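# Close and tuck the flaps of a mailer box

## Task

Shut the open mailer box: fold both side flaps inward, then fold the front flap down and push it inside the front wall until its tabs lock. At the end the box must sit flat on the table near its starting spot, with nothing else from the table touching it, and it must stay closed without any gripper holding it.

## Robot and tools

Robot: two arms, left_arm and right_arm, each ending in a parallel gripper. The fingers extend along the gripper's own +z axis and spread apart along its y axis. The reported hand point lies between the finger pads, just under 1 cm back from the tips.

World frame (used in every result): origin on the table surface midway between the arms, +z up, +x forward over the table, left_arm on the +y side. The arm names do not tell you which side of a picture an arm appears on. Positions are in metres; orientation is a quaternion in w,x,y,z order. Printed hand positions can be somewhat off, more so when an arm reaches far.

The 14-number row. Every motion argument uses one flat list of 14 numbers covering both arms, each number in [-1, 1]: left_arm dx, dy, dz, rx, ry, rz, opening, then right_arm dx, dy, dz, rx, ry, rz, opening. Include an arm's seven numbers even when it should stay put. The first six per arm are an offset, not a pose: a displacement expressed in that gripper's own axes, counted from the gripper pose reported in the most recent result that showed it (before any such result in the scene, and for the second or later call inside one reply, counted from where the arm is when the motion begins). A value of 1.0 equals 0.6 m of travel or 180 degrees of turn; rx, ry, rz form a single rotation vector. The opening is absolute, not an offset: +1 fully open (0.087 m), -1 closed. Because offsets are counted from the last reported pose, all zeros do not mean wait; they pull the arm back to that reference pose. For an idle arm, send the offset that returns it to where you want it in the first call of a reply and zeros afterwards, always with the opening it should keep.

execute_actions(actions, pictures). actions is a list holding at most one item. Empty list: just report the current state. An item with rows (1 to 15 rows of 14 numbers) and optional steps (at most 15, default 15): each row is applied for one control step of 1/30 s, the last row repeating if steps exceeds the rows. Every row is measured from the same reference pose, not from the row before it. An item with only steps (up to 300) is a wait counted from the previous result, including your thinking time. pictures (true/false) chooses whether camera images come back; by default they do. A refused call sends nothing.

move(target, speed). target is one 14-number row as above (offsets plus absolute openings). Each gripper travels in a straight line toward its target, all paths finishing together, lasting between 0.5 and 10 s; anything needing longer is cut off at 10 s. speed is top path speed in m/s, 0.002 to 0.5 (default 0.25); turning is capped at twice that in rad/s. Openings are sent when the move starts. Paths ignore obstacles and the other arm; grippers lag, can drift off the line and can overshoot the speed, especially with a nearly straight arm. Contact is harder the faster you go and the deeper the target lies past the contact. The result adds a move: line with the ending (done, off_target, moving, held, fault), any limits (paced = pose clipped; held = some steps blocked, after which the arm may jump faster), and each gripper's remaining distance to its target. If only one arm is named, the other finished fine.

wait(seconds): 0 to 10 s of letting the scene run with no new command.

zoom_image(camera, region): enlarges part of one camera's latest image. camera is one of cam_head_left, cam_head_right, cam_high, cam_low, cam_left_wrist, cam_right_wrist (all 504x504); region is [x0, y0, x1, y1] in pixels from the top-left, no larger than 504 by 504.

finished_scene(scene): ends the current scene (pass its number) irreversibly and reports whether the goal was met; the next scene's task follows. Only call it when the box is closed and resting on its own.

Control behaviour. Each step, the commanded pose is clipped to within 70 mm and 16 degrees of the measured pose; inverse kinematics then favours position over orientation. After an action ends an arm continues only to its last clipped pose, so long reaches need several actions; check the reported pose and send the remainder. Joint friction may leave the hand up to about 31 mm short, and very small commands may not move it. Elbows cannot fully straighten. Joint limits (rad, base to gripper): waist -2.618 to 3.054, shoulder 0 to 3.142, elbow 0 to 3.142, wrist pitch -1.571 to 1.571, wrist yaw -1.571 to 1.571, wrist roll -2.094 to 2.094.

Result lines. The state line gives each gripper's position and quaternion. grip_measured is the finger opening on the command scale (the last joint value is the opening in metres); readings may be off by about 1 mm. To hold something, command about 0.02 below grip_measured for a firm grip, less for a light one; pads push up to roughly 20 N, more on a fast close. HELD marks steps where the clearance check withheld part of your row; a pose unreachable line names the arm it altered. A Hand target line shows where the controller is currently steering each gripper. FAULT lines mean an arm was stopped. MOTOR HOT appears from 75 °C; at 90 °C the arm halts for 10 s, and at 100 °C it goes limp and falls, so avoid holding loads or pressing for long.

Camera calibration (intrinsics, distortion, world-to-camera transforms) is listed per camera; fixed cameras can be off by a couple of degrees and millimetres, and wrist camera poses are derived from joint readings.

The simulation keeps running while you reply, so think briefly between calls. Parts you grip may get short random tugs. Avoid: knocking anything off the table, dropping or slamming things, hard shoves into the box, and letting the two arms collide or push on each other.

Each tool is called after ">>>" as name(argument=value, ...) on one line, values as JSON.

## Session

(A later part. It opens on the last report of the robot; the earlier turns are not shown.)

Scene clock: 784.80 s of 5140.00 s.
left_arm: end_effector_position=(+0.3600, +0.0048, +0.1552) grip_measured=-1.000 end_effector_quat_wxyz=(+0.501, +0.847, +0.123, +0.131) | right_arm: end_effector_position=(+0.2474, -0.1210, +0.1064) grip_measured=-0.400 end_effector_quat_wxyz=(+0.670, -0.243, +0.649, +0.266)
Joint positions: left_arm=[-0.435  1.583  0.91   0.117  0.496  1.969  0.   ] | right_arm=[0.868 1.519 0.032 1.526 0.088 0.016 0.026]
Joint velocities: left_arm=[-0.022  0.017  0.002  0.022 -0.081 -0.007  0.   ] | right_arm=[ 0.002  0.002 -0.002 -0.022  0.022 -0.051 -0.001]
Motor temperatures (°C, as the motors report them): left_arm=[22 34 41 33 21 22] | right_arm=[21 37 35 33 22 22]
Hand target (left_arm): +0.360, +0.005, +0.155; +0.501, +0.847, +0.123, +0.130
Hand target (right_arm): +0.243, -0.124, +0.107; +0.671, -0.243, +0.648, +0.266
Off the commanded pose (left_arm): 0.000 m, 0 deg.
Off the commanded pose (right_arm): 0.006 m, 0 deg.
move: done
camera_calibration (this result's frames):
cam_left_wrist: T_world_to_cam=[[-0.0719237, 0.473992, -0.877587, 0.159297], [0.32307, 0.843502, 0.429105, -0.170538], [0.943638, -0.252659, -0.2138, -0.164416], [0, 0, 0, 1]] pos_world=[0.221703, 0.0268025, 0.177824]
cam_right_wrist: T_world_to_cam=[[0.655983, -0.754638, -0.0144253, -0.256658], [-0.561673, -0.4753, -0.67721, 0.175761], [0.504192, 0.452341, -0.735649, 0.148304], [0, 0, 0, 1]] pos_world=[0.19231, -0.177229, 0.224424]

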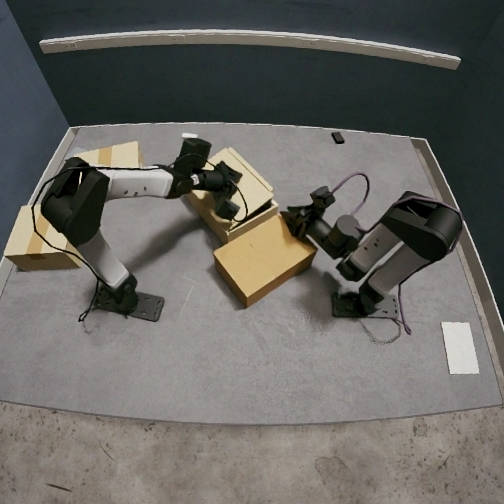

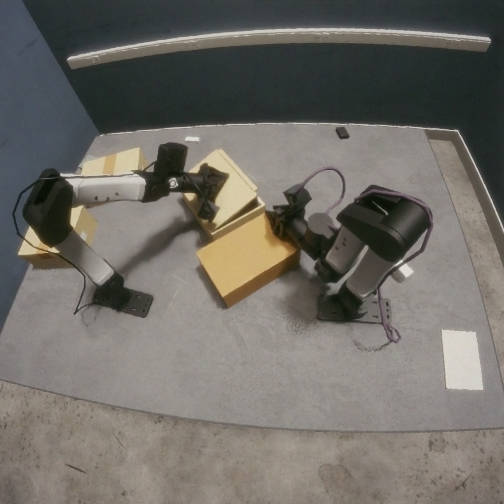

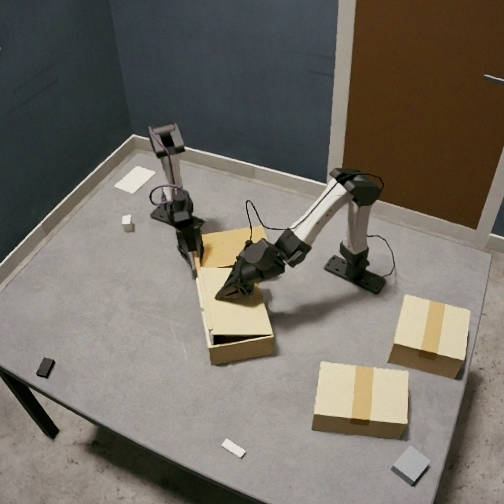

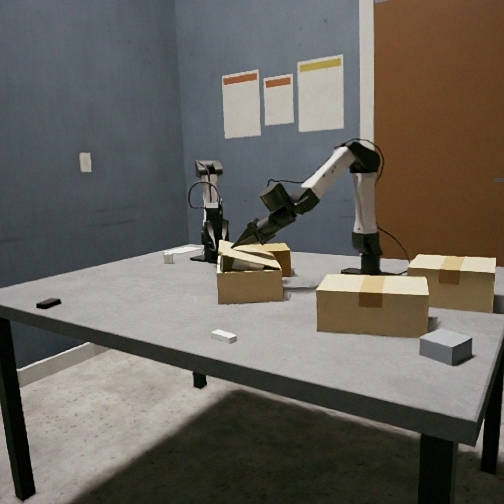

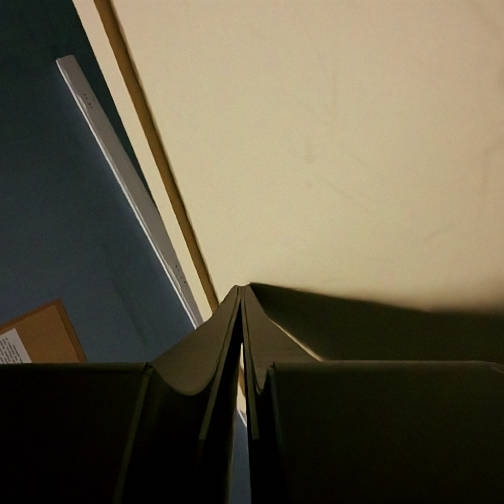

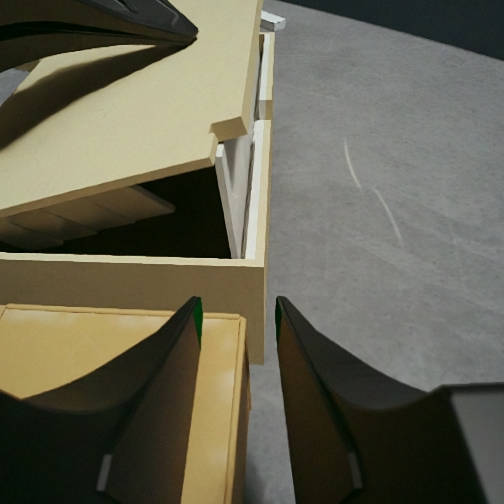

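Press down with left; raise right.

>>> move(target=[-0.01,-0.105,0.056,0,0,0,-1, -0.15,0,0,0,0,0,-1], speed=0.05)

>>> move(target=[0.01,0.13,-0.07,0,0,0,-1, 0,0,0,0,0,0,-1], speed=0.08)

Scene clock: 789.03 s of 5140.00 s.
left_arm: end_effector_position=(+0.3652, -0.0059, +0.1262) grip_measured=-1.000 end_effector_quat_wxyz=(+0.542, +0.821, +0.107, +0.143) | right_arm: end_effector_position=(+0.2451, -0.1248, +0.1800) grip_measured=-0.985 end_effector_quat_wxyz=(+0.661, -0.247, +0.658, +0.262)
Joint positions: left_arm=[-0.435  1.706  0.794  0.467  0.533  1.937  0.   ] | right_arm=[0.862 0.874 0.238 0.648 0.08  0.016 0.001]
Joint velocities: left_arm=[-0.007 -0.007 -0.007  0.037  0.007 -0.007  0.   ] | right_arm=[ 0.002  0.007 -0.007  0.066 -0.022 -0.051 -0.001]
Motor temperatures (°C, as the motors report them): left_arm=[22 34 41 33 21 22] | right_arm=[21 36 35 33 22 22]
Hand target (left_arm): +0.359, +0.006, +0.085; +0.501, +0.847, +0.122, +0.130
Hand target (right_arm): +0.247, -0.125, +0.194; +0.670, -0.243, +0.649, +0.266
Off the commanded pose (left_arm): 0.044 m, 6 deg.
Off the commanded pose (right_arm): 0.016 m, 2 deg.
move: off_target (left_arm, right_arm)
camera_calibration (this result's frames):
cam_left_wrist: T_world_to_cam=[[-0.0151146, 0.394548, -0.918751, 0.123283], [0.317559, 0.873178, 0.369753, -0.141036], [0.948118, -0.286169, -0.13849, -0.189508], [0, 0, 0, 1]] pos_world=[0.226327, 0.0202769, 0.13917]
cam_right_wrist: T_world_to_cam=[[0.656599, -0.754155, -0.0112933, -0.257539], [-0.573865, -0.489803, -0.656332, 0.219884], [0.489444, 0.437428, -0.754388, 0.210436], [0, 0, 0, 1]] pos_world=[0.192287, -0.178575, 0.300158]

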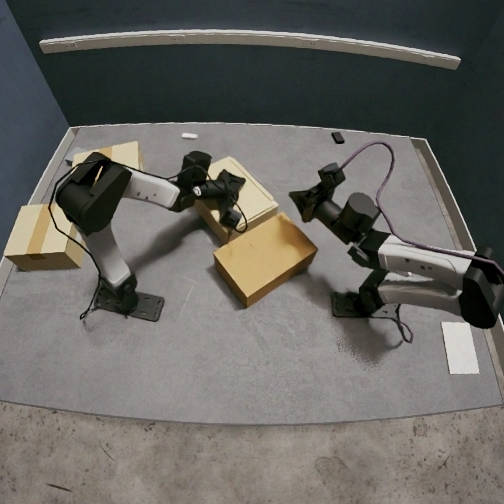

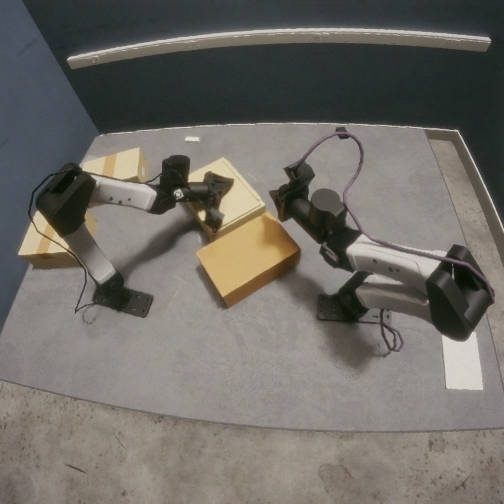

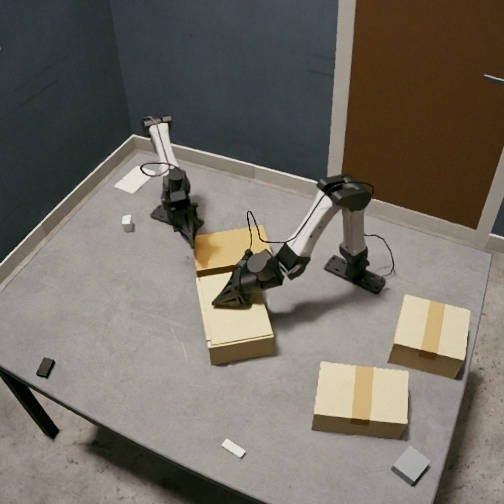

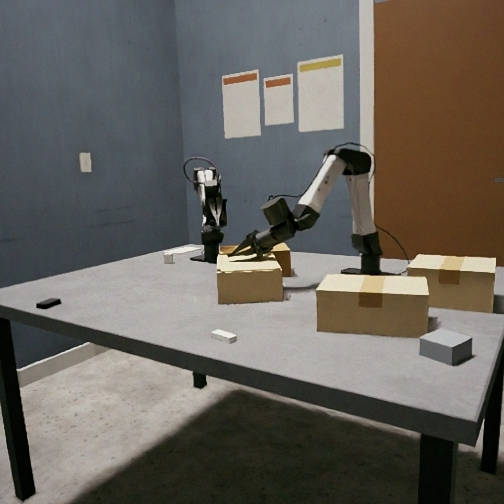

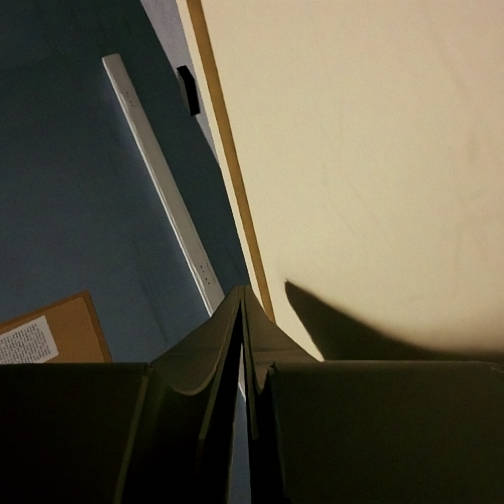

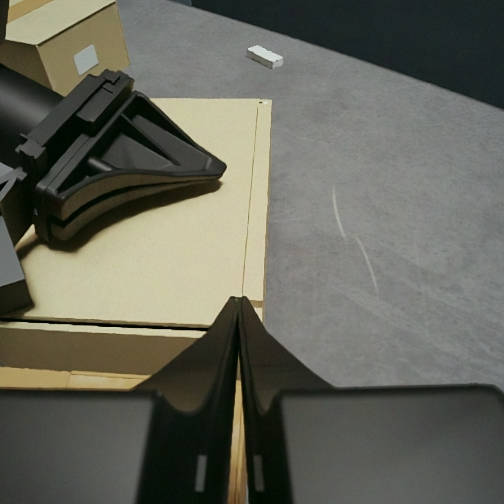

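Scene clock: 790.73 s of 5140.00 s.
left_arm: end_effector_position=(+0.3570, -0.0008, +0.2138) grip_measured=-1.000 end_effector_quat_wxyz=(+0.546, +0.818, +0.106, +0.145) | right_arm: end_effector_position=(+0.2451, -0.1248, +0.1800) grip_measured=-0.985 end_effector_quat_wxyz=(+0.661, -0.247, +0.658, +0.262)
Joint positions: left_arm=[-0.435  1.5    0.964  0.102  0.537  1.934  0.   ] | right_arm=[0.862 0.874 0.238 0.648 0.08  0.016 0.001]
Joint velocities: left_arm=[ 0.002 -0.022  0.012 -0.051 -0.037 -0.007  0.   ] | right_arm=[-0.002 -0.012 -0.007  0.051 -0.007 -0.007 -0.   ]
Motor temperatures (°C, as the motors report them): left_arm=[22 34 41 33 21 22] | right_arm=[21 36 35 33 22 22]
Hand target (left_arm): +0.358, +0.002, +0.215; +0.543, +0.821, +0.107, +0.143
Hand target (right_arm): +0.245, -0.125, +0.180; +0.661, -0.247, +0.658, +0.262
Off the commanded pose (left_arm): 0.003 m, 1 deg.
Off the commanded pose (right_arm): 0.000 m, 0 deg.
move: done
camera_calibration (this result's frames):
cam_left_wrist: T_world_to_cam=[[-0.00918393, 0.386819, -0.92211, 0.200257], [0.31689, 0.875745, 0.364214, -0.173822], [0.948418, -0.288862, -0.130622, -0.16995], [0, 0, 0, 1]] pos_world=[0.218105, 0.0256684, 0.225768]
cam_right_wrist: T_world_to_cam=[[0.656599, -0.754155, -0.0112933, -0.257539], [-0.573865, -0.489803, -0.656332, 0.219884], [0.489444, 0.437428, -0.754388, 0.210436], [0, 0, 0, 1]] pos_world=[0.192287, -0.178575, 0.300158]

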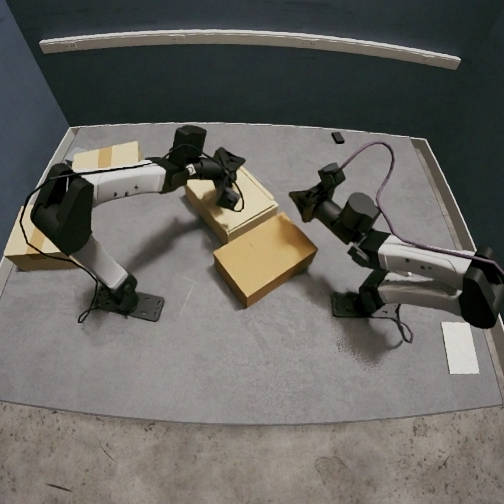

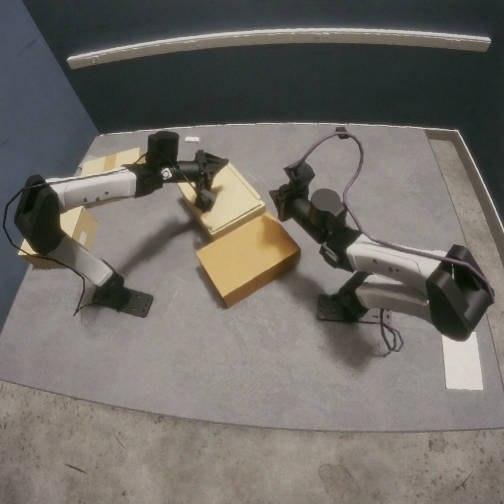

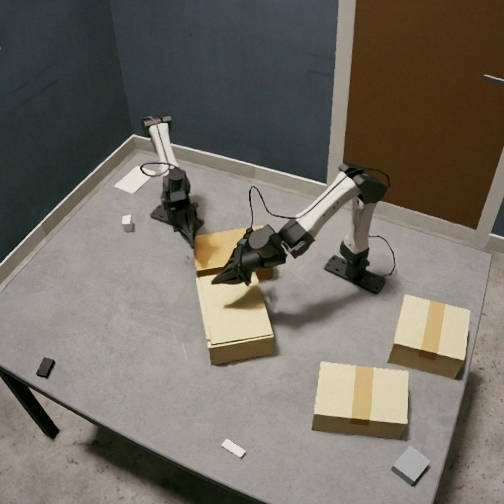

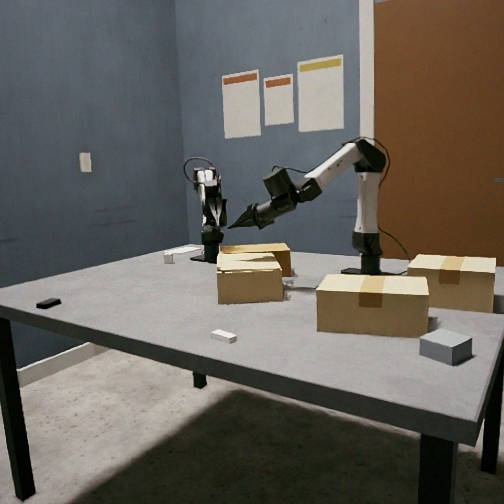

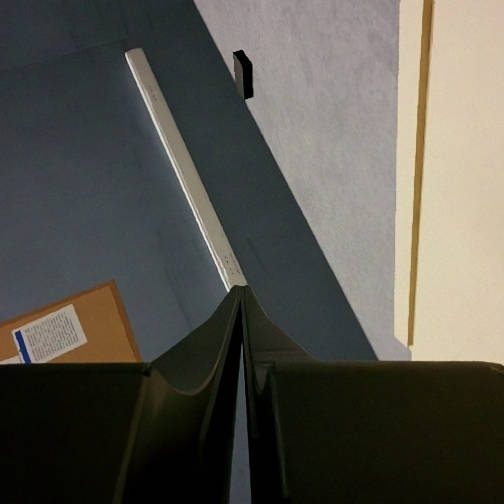

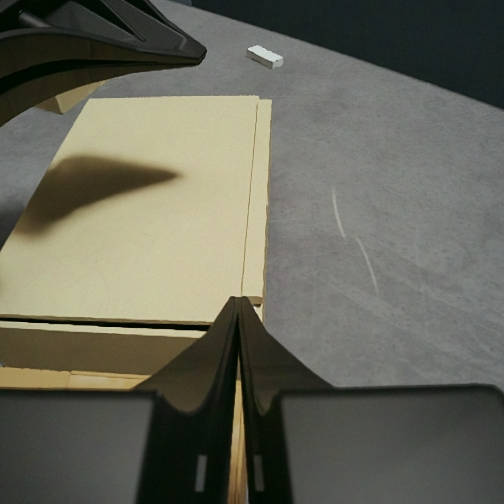

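>>> move(target=[0,0,-0.2,0,0,0,-1, 0,-0.125,0.077,0,0.5,0,-1], speed=0.2)

>>> move(target=[0,0,0,0,0,0,-1, 0,0,0.2,0,0,0,-1], speed=0.1)

Scene clock: 799.37 s of 5140.00 s.
left_arm: end_effector_position=(+0.3174, +0.0980, +0.2684) grip_measured=-1.000 end_effector_quat_wxyz=(+0.551, +0.814, +0.097, +0.157) | right_arm: end_effector_position=(+0.3251, -0.1463, +0.1833) grip_measured=-0.985 end_effector_quat_wxyz=(+0.069, -0.360, +0.930, +0.040)
Joint positions: left_arm=[-0.175  1.14   0.918 -0.275  0.768  2.09   0.   ] | right_arm=[ 0.628  2.087  2.225 -1.557 -0.048 -0.152  0.001]
Joint velocities: left_arm=[-0.007 -0.012  0.012 -0.095  0.007 -0.022  0.   ] | right_arm=[-0.002  0.002 -0.002 -0.051 -0.037 -0.037 -0.001]
Motor temperatures (°C, as the motors report them): left_arm=[22 34 41 33 21 22] | right_arm=[21 36 36 33 22 22]
Hand target (left_arm): +0.313, +0.102, +0.259; +0.545, +0.819, +0.104, +0.147
Hand target (right_arm): +0.328, -0.150, +0.183; +0.066, -0.360, +0.930, +0.034
Off the commanded pose (left_arm): 0.012 m, 2 deg.
Off the commanded pose (right_arm): 0.007 m, 8 deg.
joint sent to its limit (right arm) — the command would take joint 4 (wrist pitch) past its lower limit, so that joint was sent only as far as its limit.
After step 90, 1.27 s passed at rest.
move: off_target (left_arm, right_arm)
camera_calibration (this result's frames):
cam_left_wrist: T_world_to_cam=[[0.0203616, 0.379956, -0.92478, 0.204001], [0.306692, 0.878004, 0.36749, -0.265549], [0.951591, -0.291106, -0.0986522, -0.106088], [0, 0, 0, 1]] pos_world=[0.178241, 0.124759, 0.275777]
cam_right_wrist: T_world_to_cam=[[0.676305, -0.736615, -0.00318117, -0.33161], [-0.557889, -0.515023, 0.650777, 0.00900741], [-0.48101, -0.438349, -0.759262, 0.371404], [0, 0, 0, 1]] pos_world=[0.407944, -0.0768246, 0.275077]

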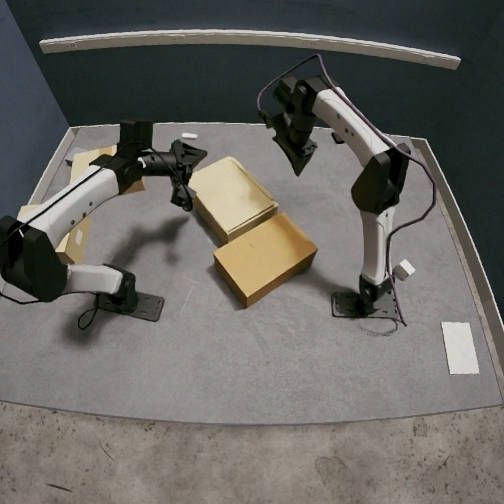

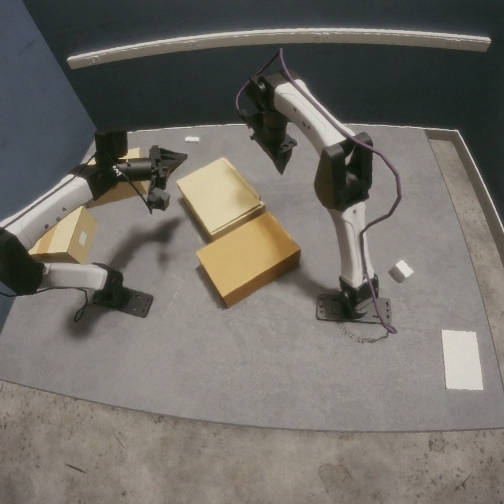

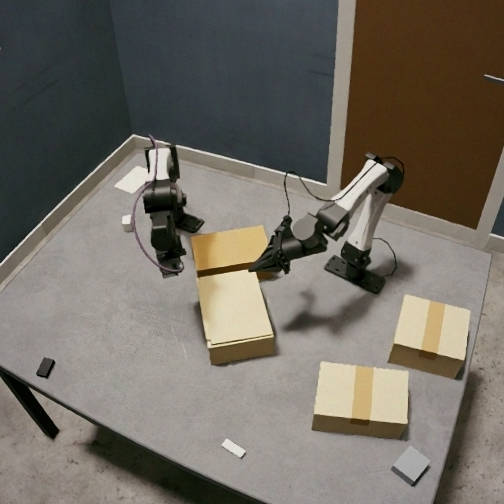

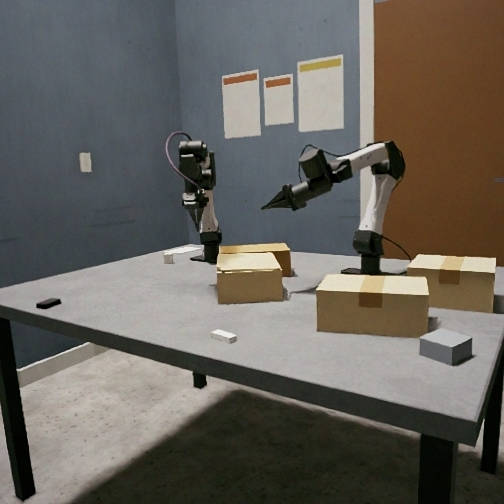

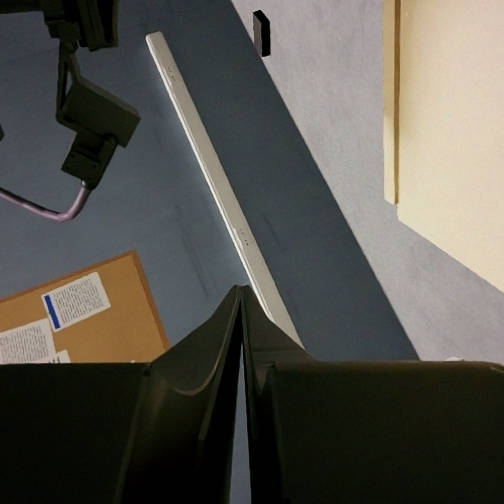

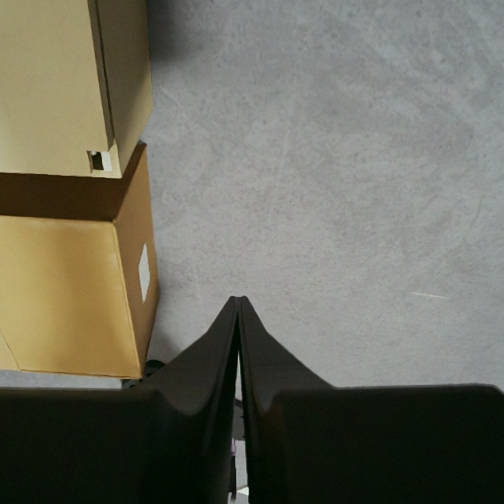

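Scene clock: 801.13 s of 5140.00 s.
left_arm: end_effector_position=(+0.3173, +0.0980, +0.2683) grip_measured=-1.000 end_effector_quat_wxyz=(+0.551, +0.814, +0.097, +0.157) | right_arm: end_effector_position=(+0.3407, -0.1359, +0.0727) grip_measured=-0.985 end_effector_quat_wxyz=(+0.072, -0.359, +0.930, +0.040)
Joint positions: left_arm=[-0.175  1.14   0.918 -0.276  0.768  2.09   0.   ] | right_arm=[ 0.628  2.086  1.776 -1.102 -0.048 -0.15   0.001]
Joint velocities: left_arm=[-0.012 -0.007 -0.007 -0.051 -0.007  0.007  0.   ] | right_arm=[-0.002  0.012  0.012  0.051  0.022 -0.022  0.   ]
Motor temperatures (°C, as the motors report them): left_arm=[22 34 41 33 21 22] | right_arm=[21 36 36 33 22 22]
Hand target (left_arm): +0.317, +0.098, +0.268; +0.551, +0.814, +0.097, +0.157
Hand target (right_arm): +0.338, -0.132, +0.065; +0.069, -0.360, +0.930, +0.040
Off the commanded pose (left_arm): 0.000 m, 0 deg.
Off the commanded pose (right_arm): 0.010 m, 0 deg.
move: done
camera_calibration (this result's frames):
cam_left_wrist: T_world_to_cam=[[0.0200293, 0.380075, -0.924739, 0.204006], [0.306824, 0.877957, 0.367493, -0.265558], [0.951555, -0.291093, -0.0990314, -0.10595], [0, 0, 0, 1]] pos_world=[0.178211, 0.124769, 0.275751]
cam_right_wrist: T_world_to_cam=[[0.674933, -0.737875, -0.0023989, -0.334632], [-0.562422, -0.516545, 0.645649, 0.0967522], [-0.477648, -0.434421, -0.76363, 0.299186], [0, 0, 0, 1]] pos_world=[0.423175, -0.0669671, 0.165197]

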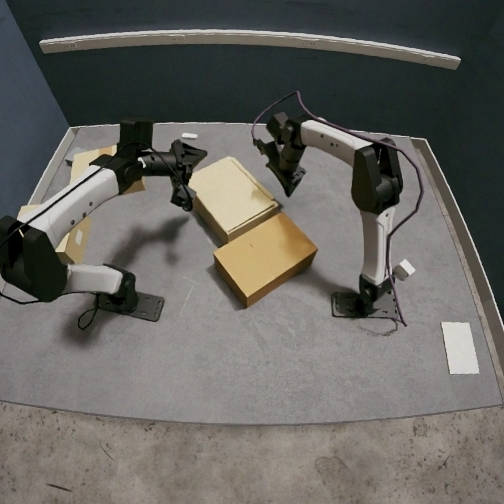

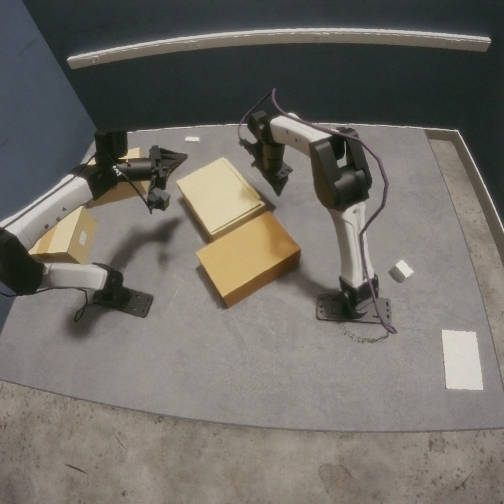

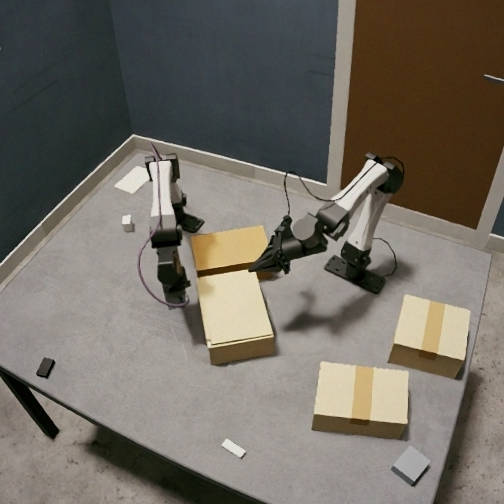

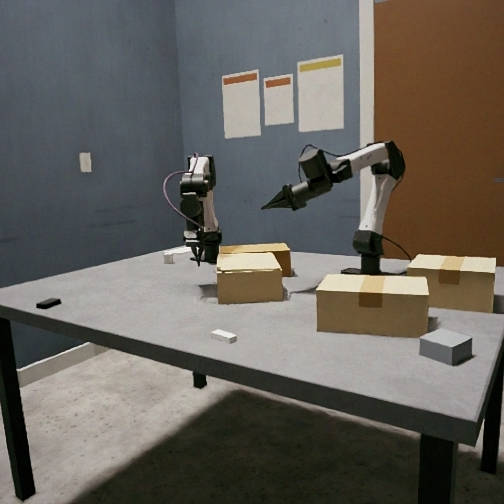

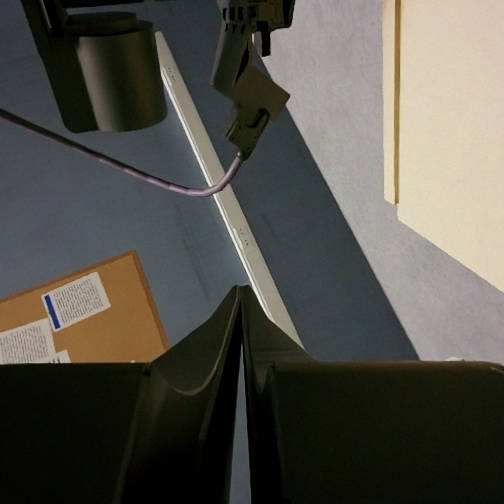

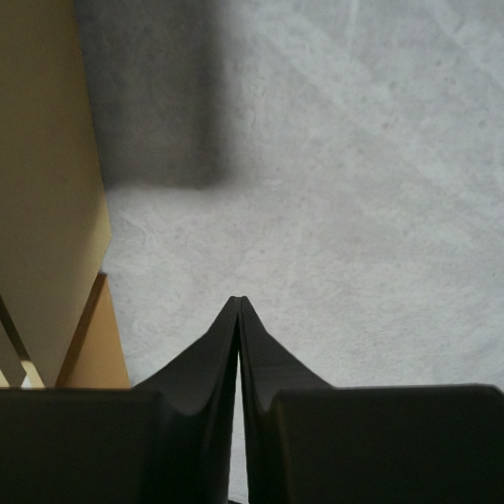

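>>> move(target=[0,0,0,0,0,0,-1, 0.272,0.223,-0.013,0,0,0,-1], speed=0.08)

Scene clock: 806.07 s of 5140.00 s.
left_arm: end_effector_position=(+0.3173, +0.0980, +0.2683) grip_measured=-1.000 end_effector_quat_wxyz=(+0.551, +0.814, +0.097, +0.157) | right_arm: end_effector_position=(+0.1322, -0.1465, +0.0531) grip_measured=-0.985 end_effector_quat_wxyz=(+0.061, -0.362, +0.930, +0.033)
Joint positions: left_arm=[-0.175  1.14   0.918 -0.276  0.768  2.09   0.   ] | right_arm=[ 1.053  1.531  1.004 -0.907  0.02   0.265  0.001]
Joint velocities: left_arm=[ 0.012 -0.002 -0.012  0.007 -0.051 -0.022  0.   ] | right_arm=[-0.017  0.007  0.007  0.007 -0.051  0.022  0.   ]
Motor temperatures (°C, as the motors report them): left_arm=[22 33 41 33 21 22] | right_arm=[21 37 36 32 22 22]
Hand target (left_arm): +0.317, +0.098, +0.268; +0.551, +0.814, +0.097, +0.157
Hand target (right_arm): +0.131, -0.146, +0.053; +0.071, -0.359, +0.930, +0.038
Off the commanded pose (left_arm): 0.000 m, 0 deg.
Off the commanded pose (right_arm): 0.004 m, 2 deg.
move: done
camera_calibration (this result's frames):
cam_left_wrist: T_world_to_cam=[[0.0200293, 0.380075, -0.924739, 0.204006], [0.306824, 0.877957, 0.367493, -0.265558], [0.951555, -0.291093, -0.0990314, -0.10595], [0, 0, 0, 1]] pos_world=[0.178211, 0.124769, 0.275751]
cam_right_wrist: T_world_to_cam=[[0.679066, -0.734064, 0.00448384, -0.202111], [-0.549555, -0.504312, 0.666077, -0.0142858], [-0.486682, -0.454774, -0.74587, 0.177358], [0, 0, 0, 1]] pos_world=[0.215713, -0.0749092, 0.142708]

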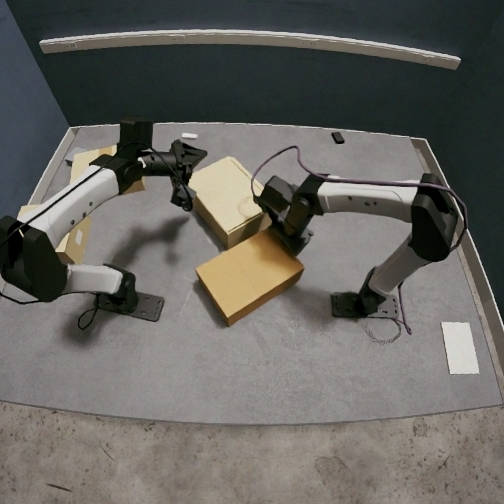

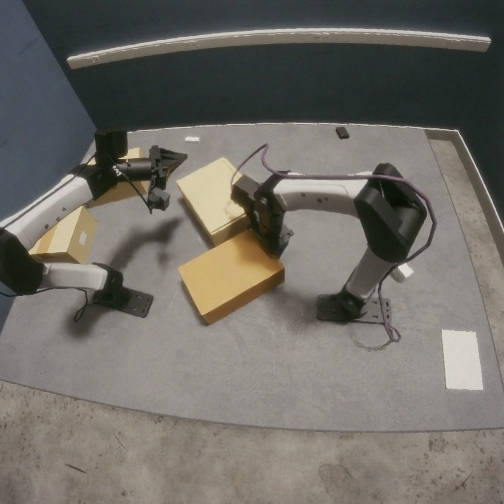

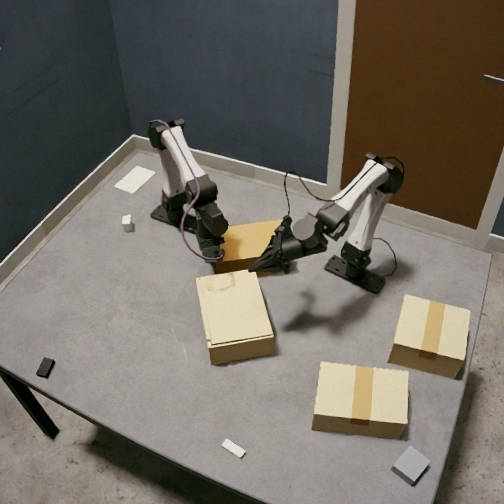

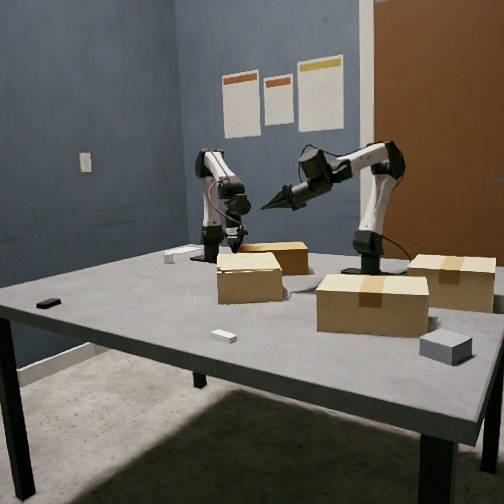

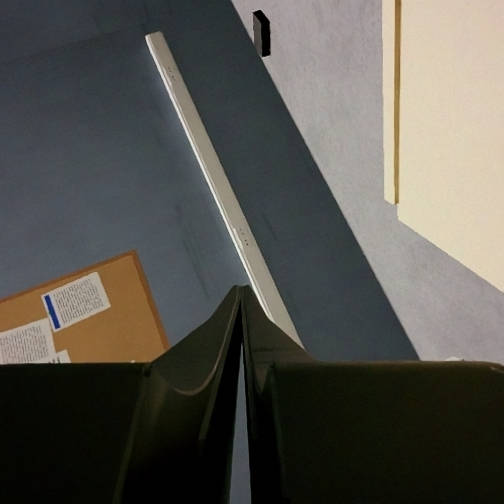

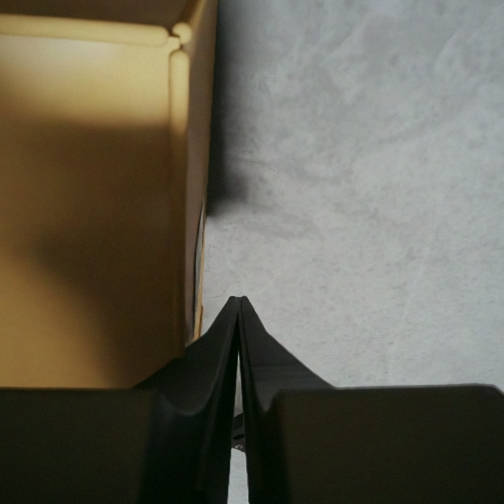

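>>> move(target=[0,0,0,0,0,0,-1, -0.135,-0.123,0.018,0,0,0,-1], speed=0.1)

>>> move(target=[0,0,0,0,0,0,-1, -0.28,-0.134,0.043,0,0,0,-1], speed=0.06)

Scene clock: 811.53 s of 5140.00 s.
left_arm: end_effector_position=(+0.3173, +0.0980, +0.2683) grip_measured=-1.000 end_effector_quat_wxyz=(+0.551, +0.814, +0.097, +0.157) | right_arm: end_effector_position=(+0.2393, -0.1466, +0.0528) grip_measured=-0.985 end_effector_quat_wxyz=(+0.067, -0.358, +0.931, +0.033)
Joint positions: left_arm=[-0.175  1.14   0.918 -0.276  0.768  2.09   0.   ] | right_arm=[ 0.777  1.779  1.274 -0.916 -0.014 -0.002  0.001]
Joint velocities: left_arm=[-0.022  0.002 -0.017 -0.037 -0.022 -0.066  0.   ] | right_arm=[-0.002 -0.022 -0.002 -0.007  0.037 -0.007 -0.001]
Motor temperatures (°C, as the motors report them): left_arm=[22 33 41 33 21 22] | right_arm=[21 37 36 31 22 22]
Hand target (left_arm): +0.317, +0.098, +0.268; +0.551, +0.814, +0.097, +0.157
Hand target (right_arm): +0.241, -0.146, +0.054; +0.062, -0.362, +0.930, +0.034
Off the commanded pose (left_arm): 0.000 m, 0 deg.
Off the commanded pose (right_arm): 0.003 m, 1 deg.
After step 90, 0.93 s passed at rest.
move: done
camera_calibration (this result's frames):
cam_left_wrist: T_world_to_cam=[[0.0200293, 0.380075, -0.924739, 0.204006], [0.306824, 0.877957, 0.367493, -0.265558], [0.951555, -0.291093, -0.0990314, -0.10595], [0, 0, 0, 1]] pos_world=[0.178211, 0.124769, 0.275751]
cam_right_wrist: T_world_to_cam=[[0.673246, -0.739381, 0.00749573, -0.274485], [-0.560742, -0.503925, 0.656984, 0.0479303], [-0.481984, -0.446515, -0.753867, 0.229739], [0, 0, 0, 1]] pos_world=[0.322403, -0.0762136, 0.143761]

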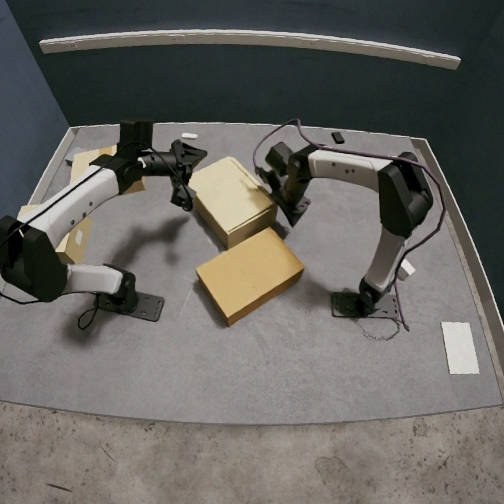

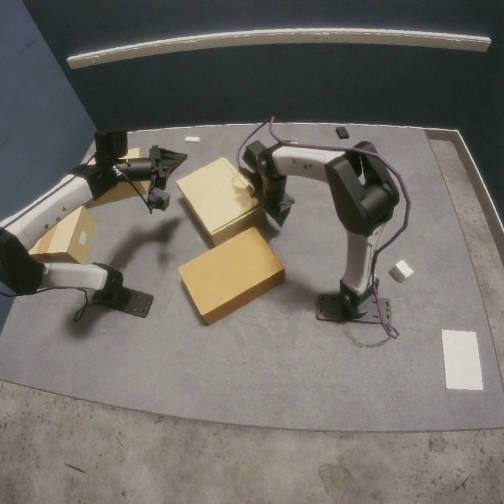

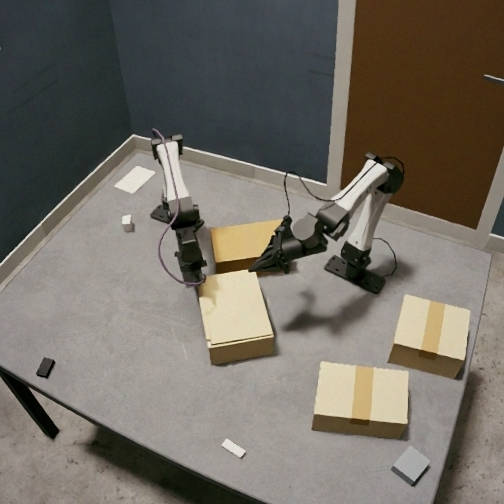

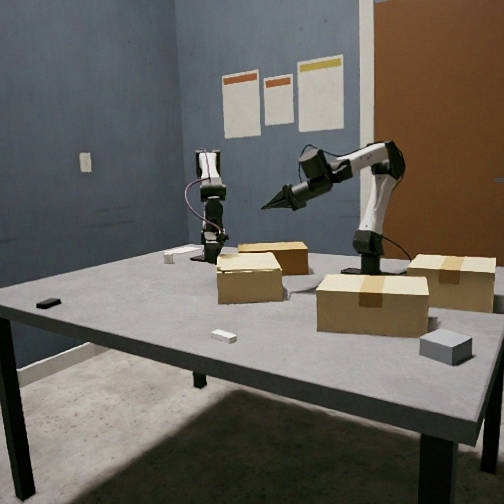

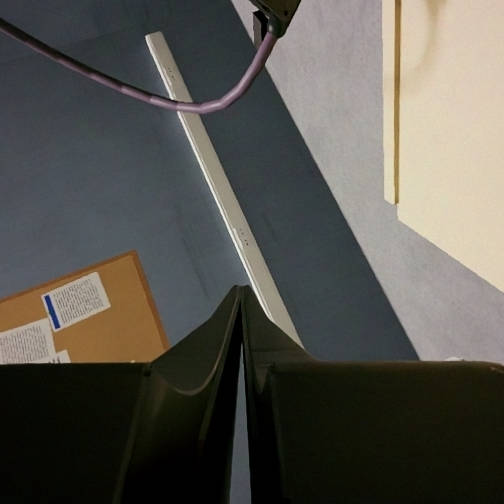

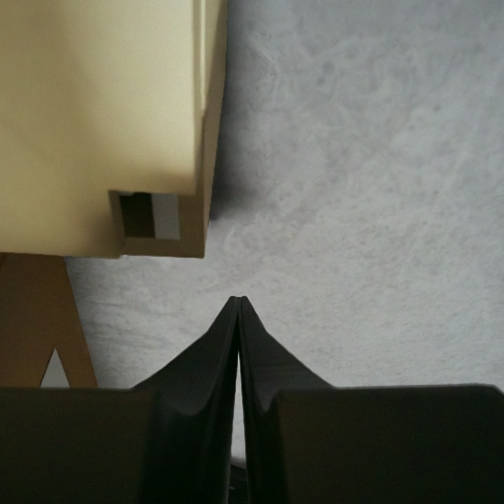

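Scene clock: 815.37 s of 5140.00 s.
left_arm: end_effector_position=(+0.3173, +0.0980, +0.2683) grip_measured=-1.000 end_effector_quat_wxyz=(+0.551, +0.814, +0.097, +0.157) | right_arm: end_effector_position=(+0.4210, -0.0895, +0.0559) grip_measured=-0.985 end_effector_quat_wxyz=(+0.075, -0.357, +0.931, +0.033)
Joint positions: left_arm=[-0.175  1.14   0.918 -0.276  0.768  2.09   0.   ] | right_arm=[ 0.622  2.635  2.664 -1.44  -0.032 -0.152  0.001]
Joint velocities: left_arm=[-0.002 -0.002 -0.002 -0.007 -0.066 -0.022  0.   ] | right_arm=[-0.017  0.002  0.027 -0.037 -0.007 -0.007 -0.   ]
Motor temperatures (°C, as the motors report them): left_arm=[22 32 42 33 21 22] | right_arm=[21 38 37 31 22 22]
Hand target (left_arm): +0.317, +0.098, +0.268; +0.551, +0.814, +0.097, +0.157
Hand target (right_arm): +0.421, -0.093, +0.055; +0.069, -0.358, +0.930, +0.034
Off the commanded pose (left_arm): 0.000 m, 0 deg.
Off the commanded pose (right_arm): 0.006 m, 1 deg.
move: done
camera_calibration (this result's frames):
cam_left_wrist: T_world_to_cam=[[0.0200293, 0.380075, -0.924739, 0.204006], [0.306824, 0.877957, 0.367493, -0.265558], [0.951555, -0.291093, -0.0990314, -0.10595], [0, 0, 0, 1]] pos_world=[0.178211, 0.124769, 0.275751]
cam_right_wrist: T_world_to_cam=[[0.67048, -0.741807, 0.0134015, -0.354009], [-0.571899, -0.505234, 0.646274, 0.181674], [-0.47264, -0.440978, -0.762987, 0.342181], [0, 0, 0, 1]] pos_world=[0.502984, -0.0199236, 0.148413]

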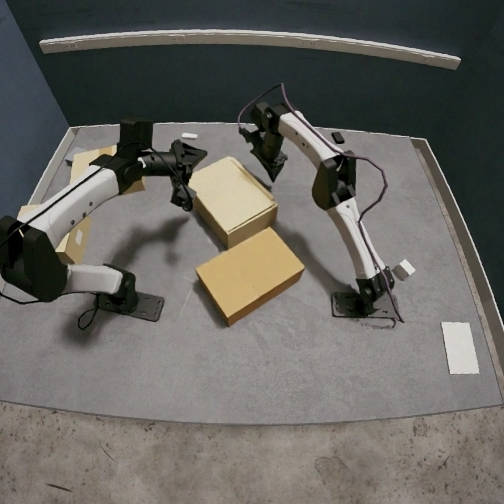

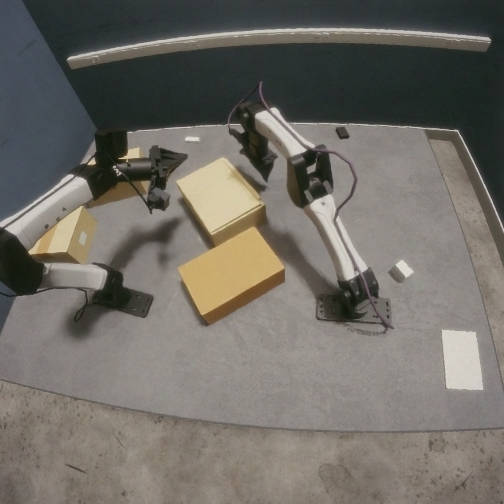

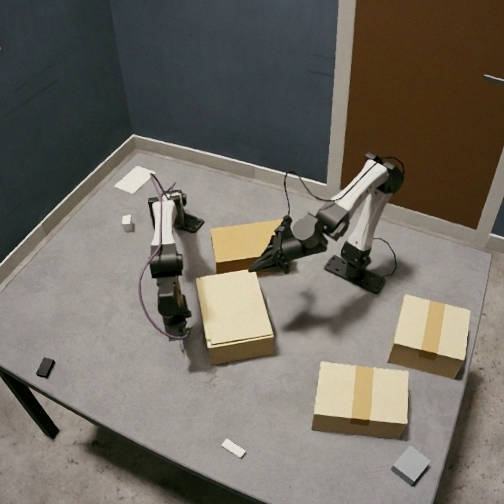

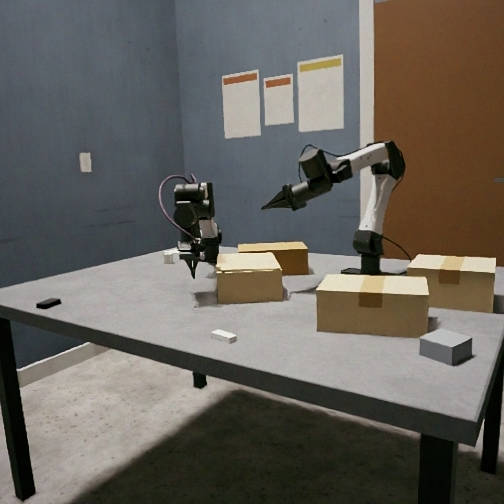

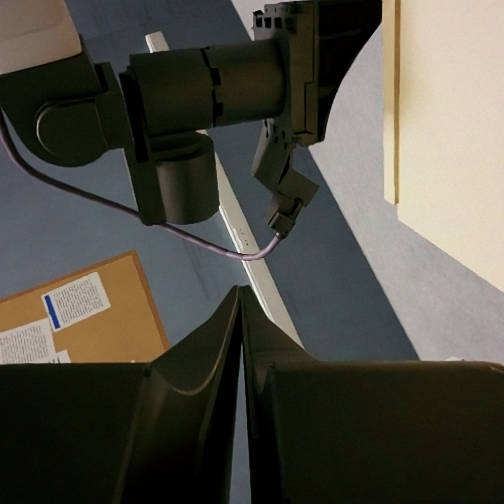

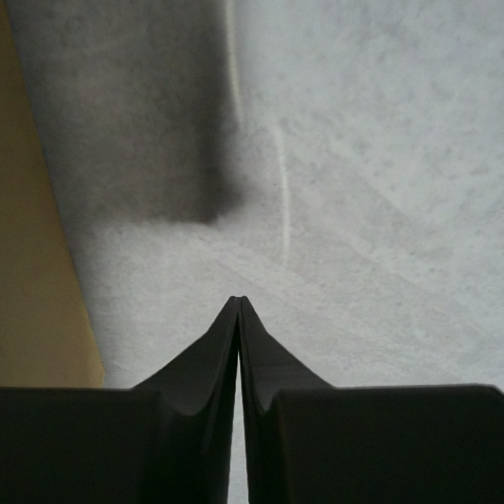

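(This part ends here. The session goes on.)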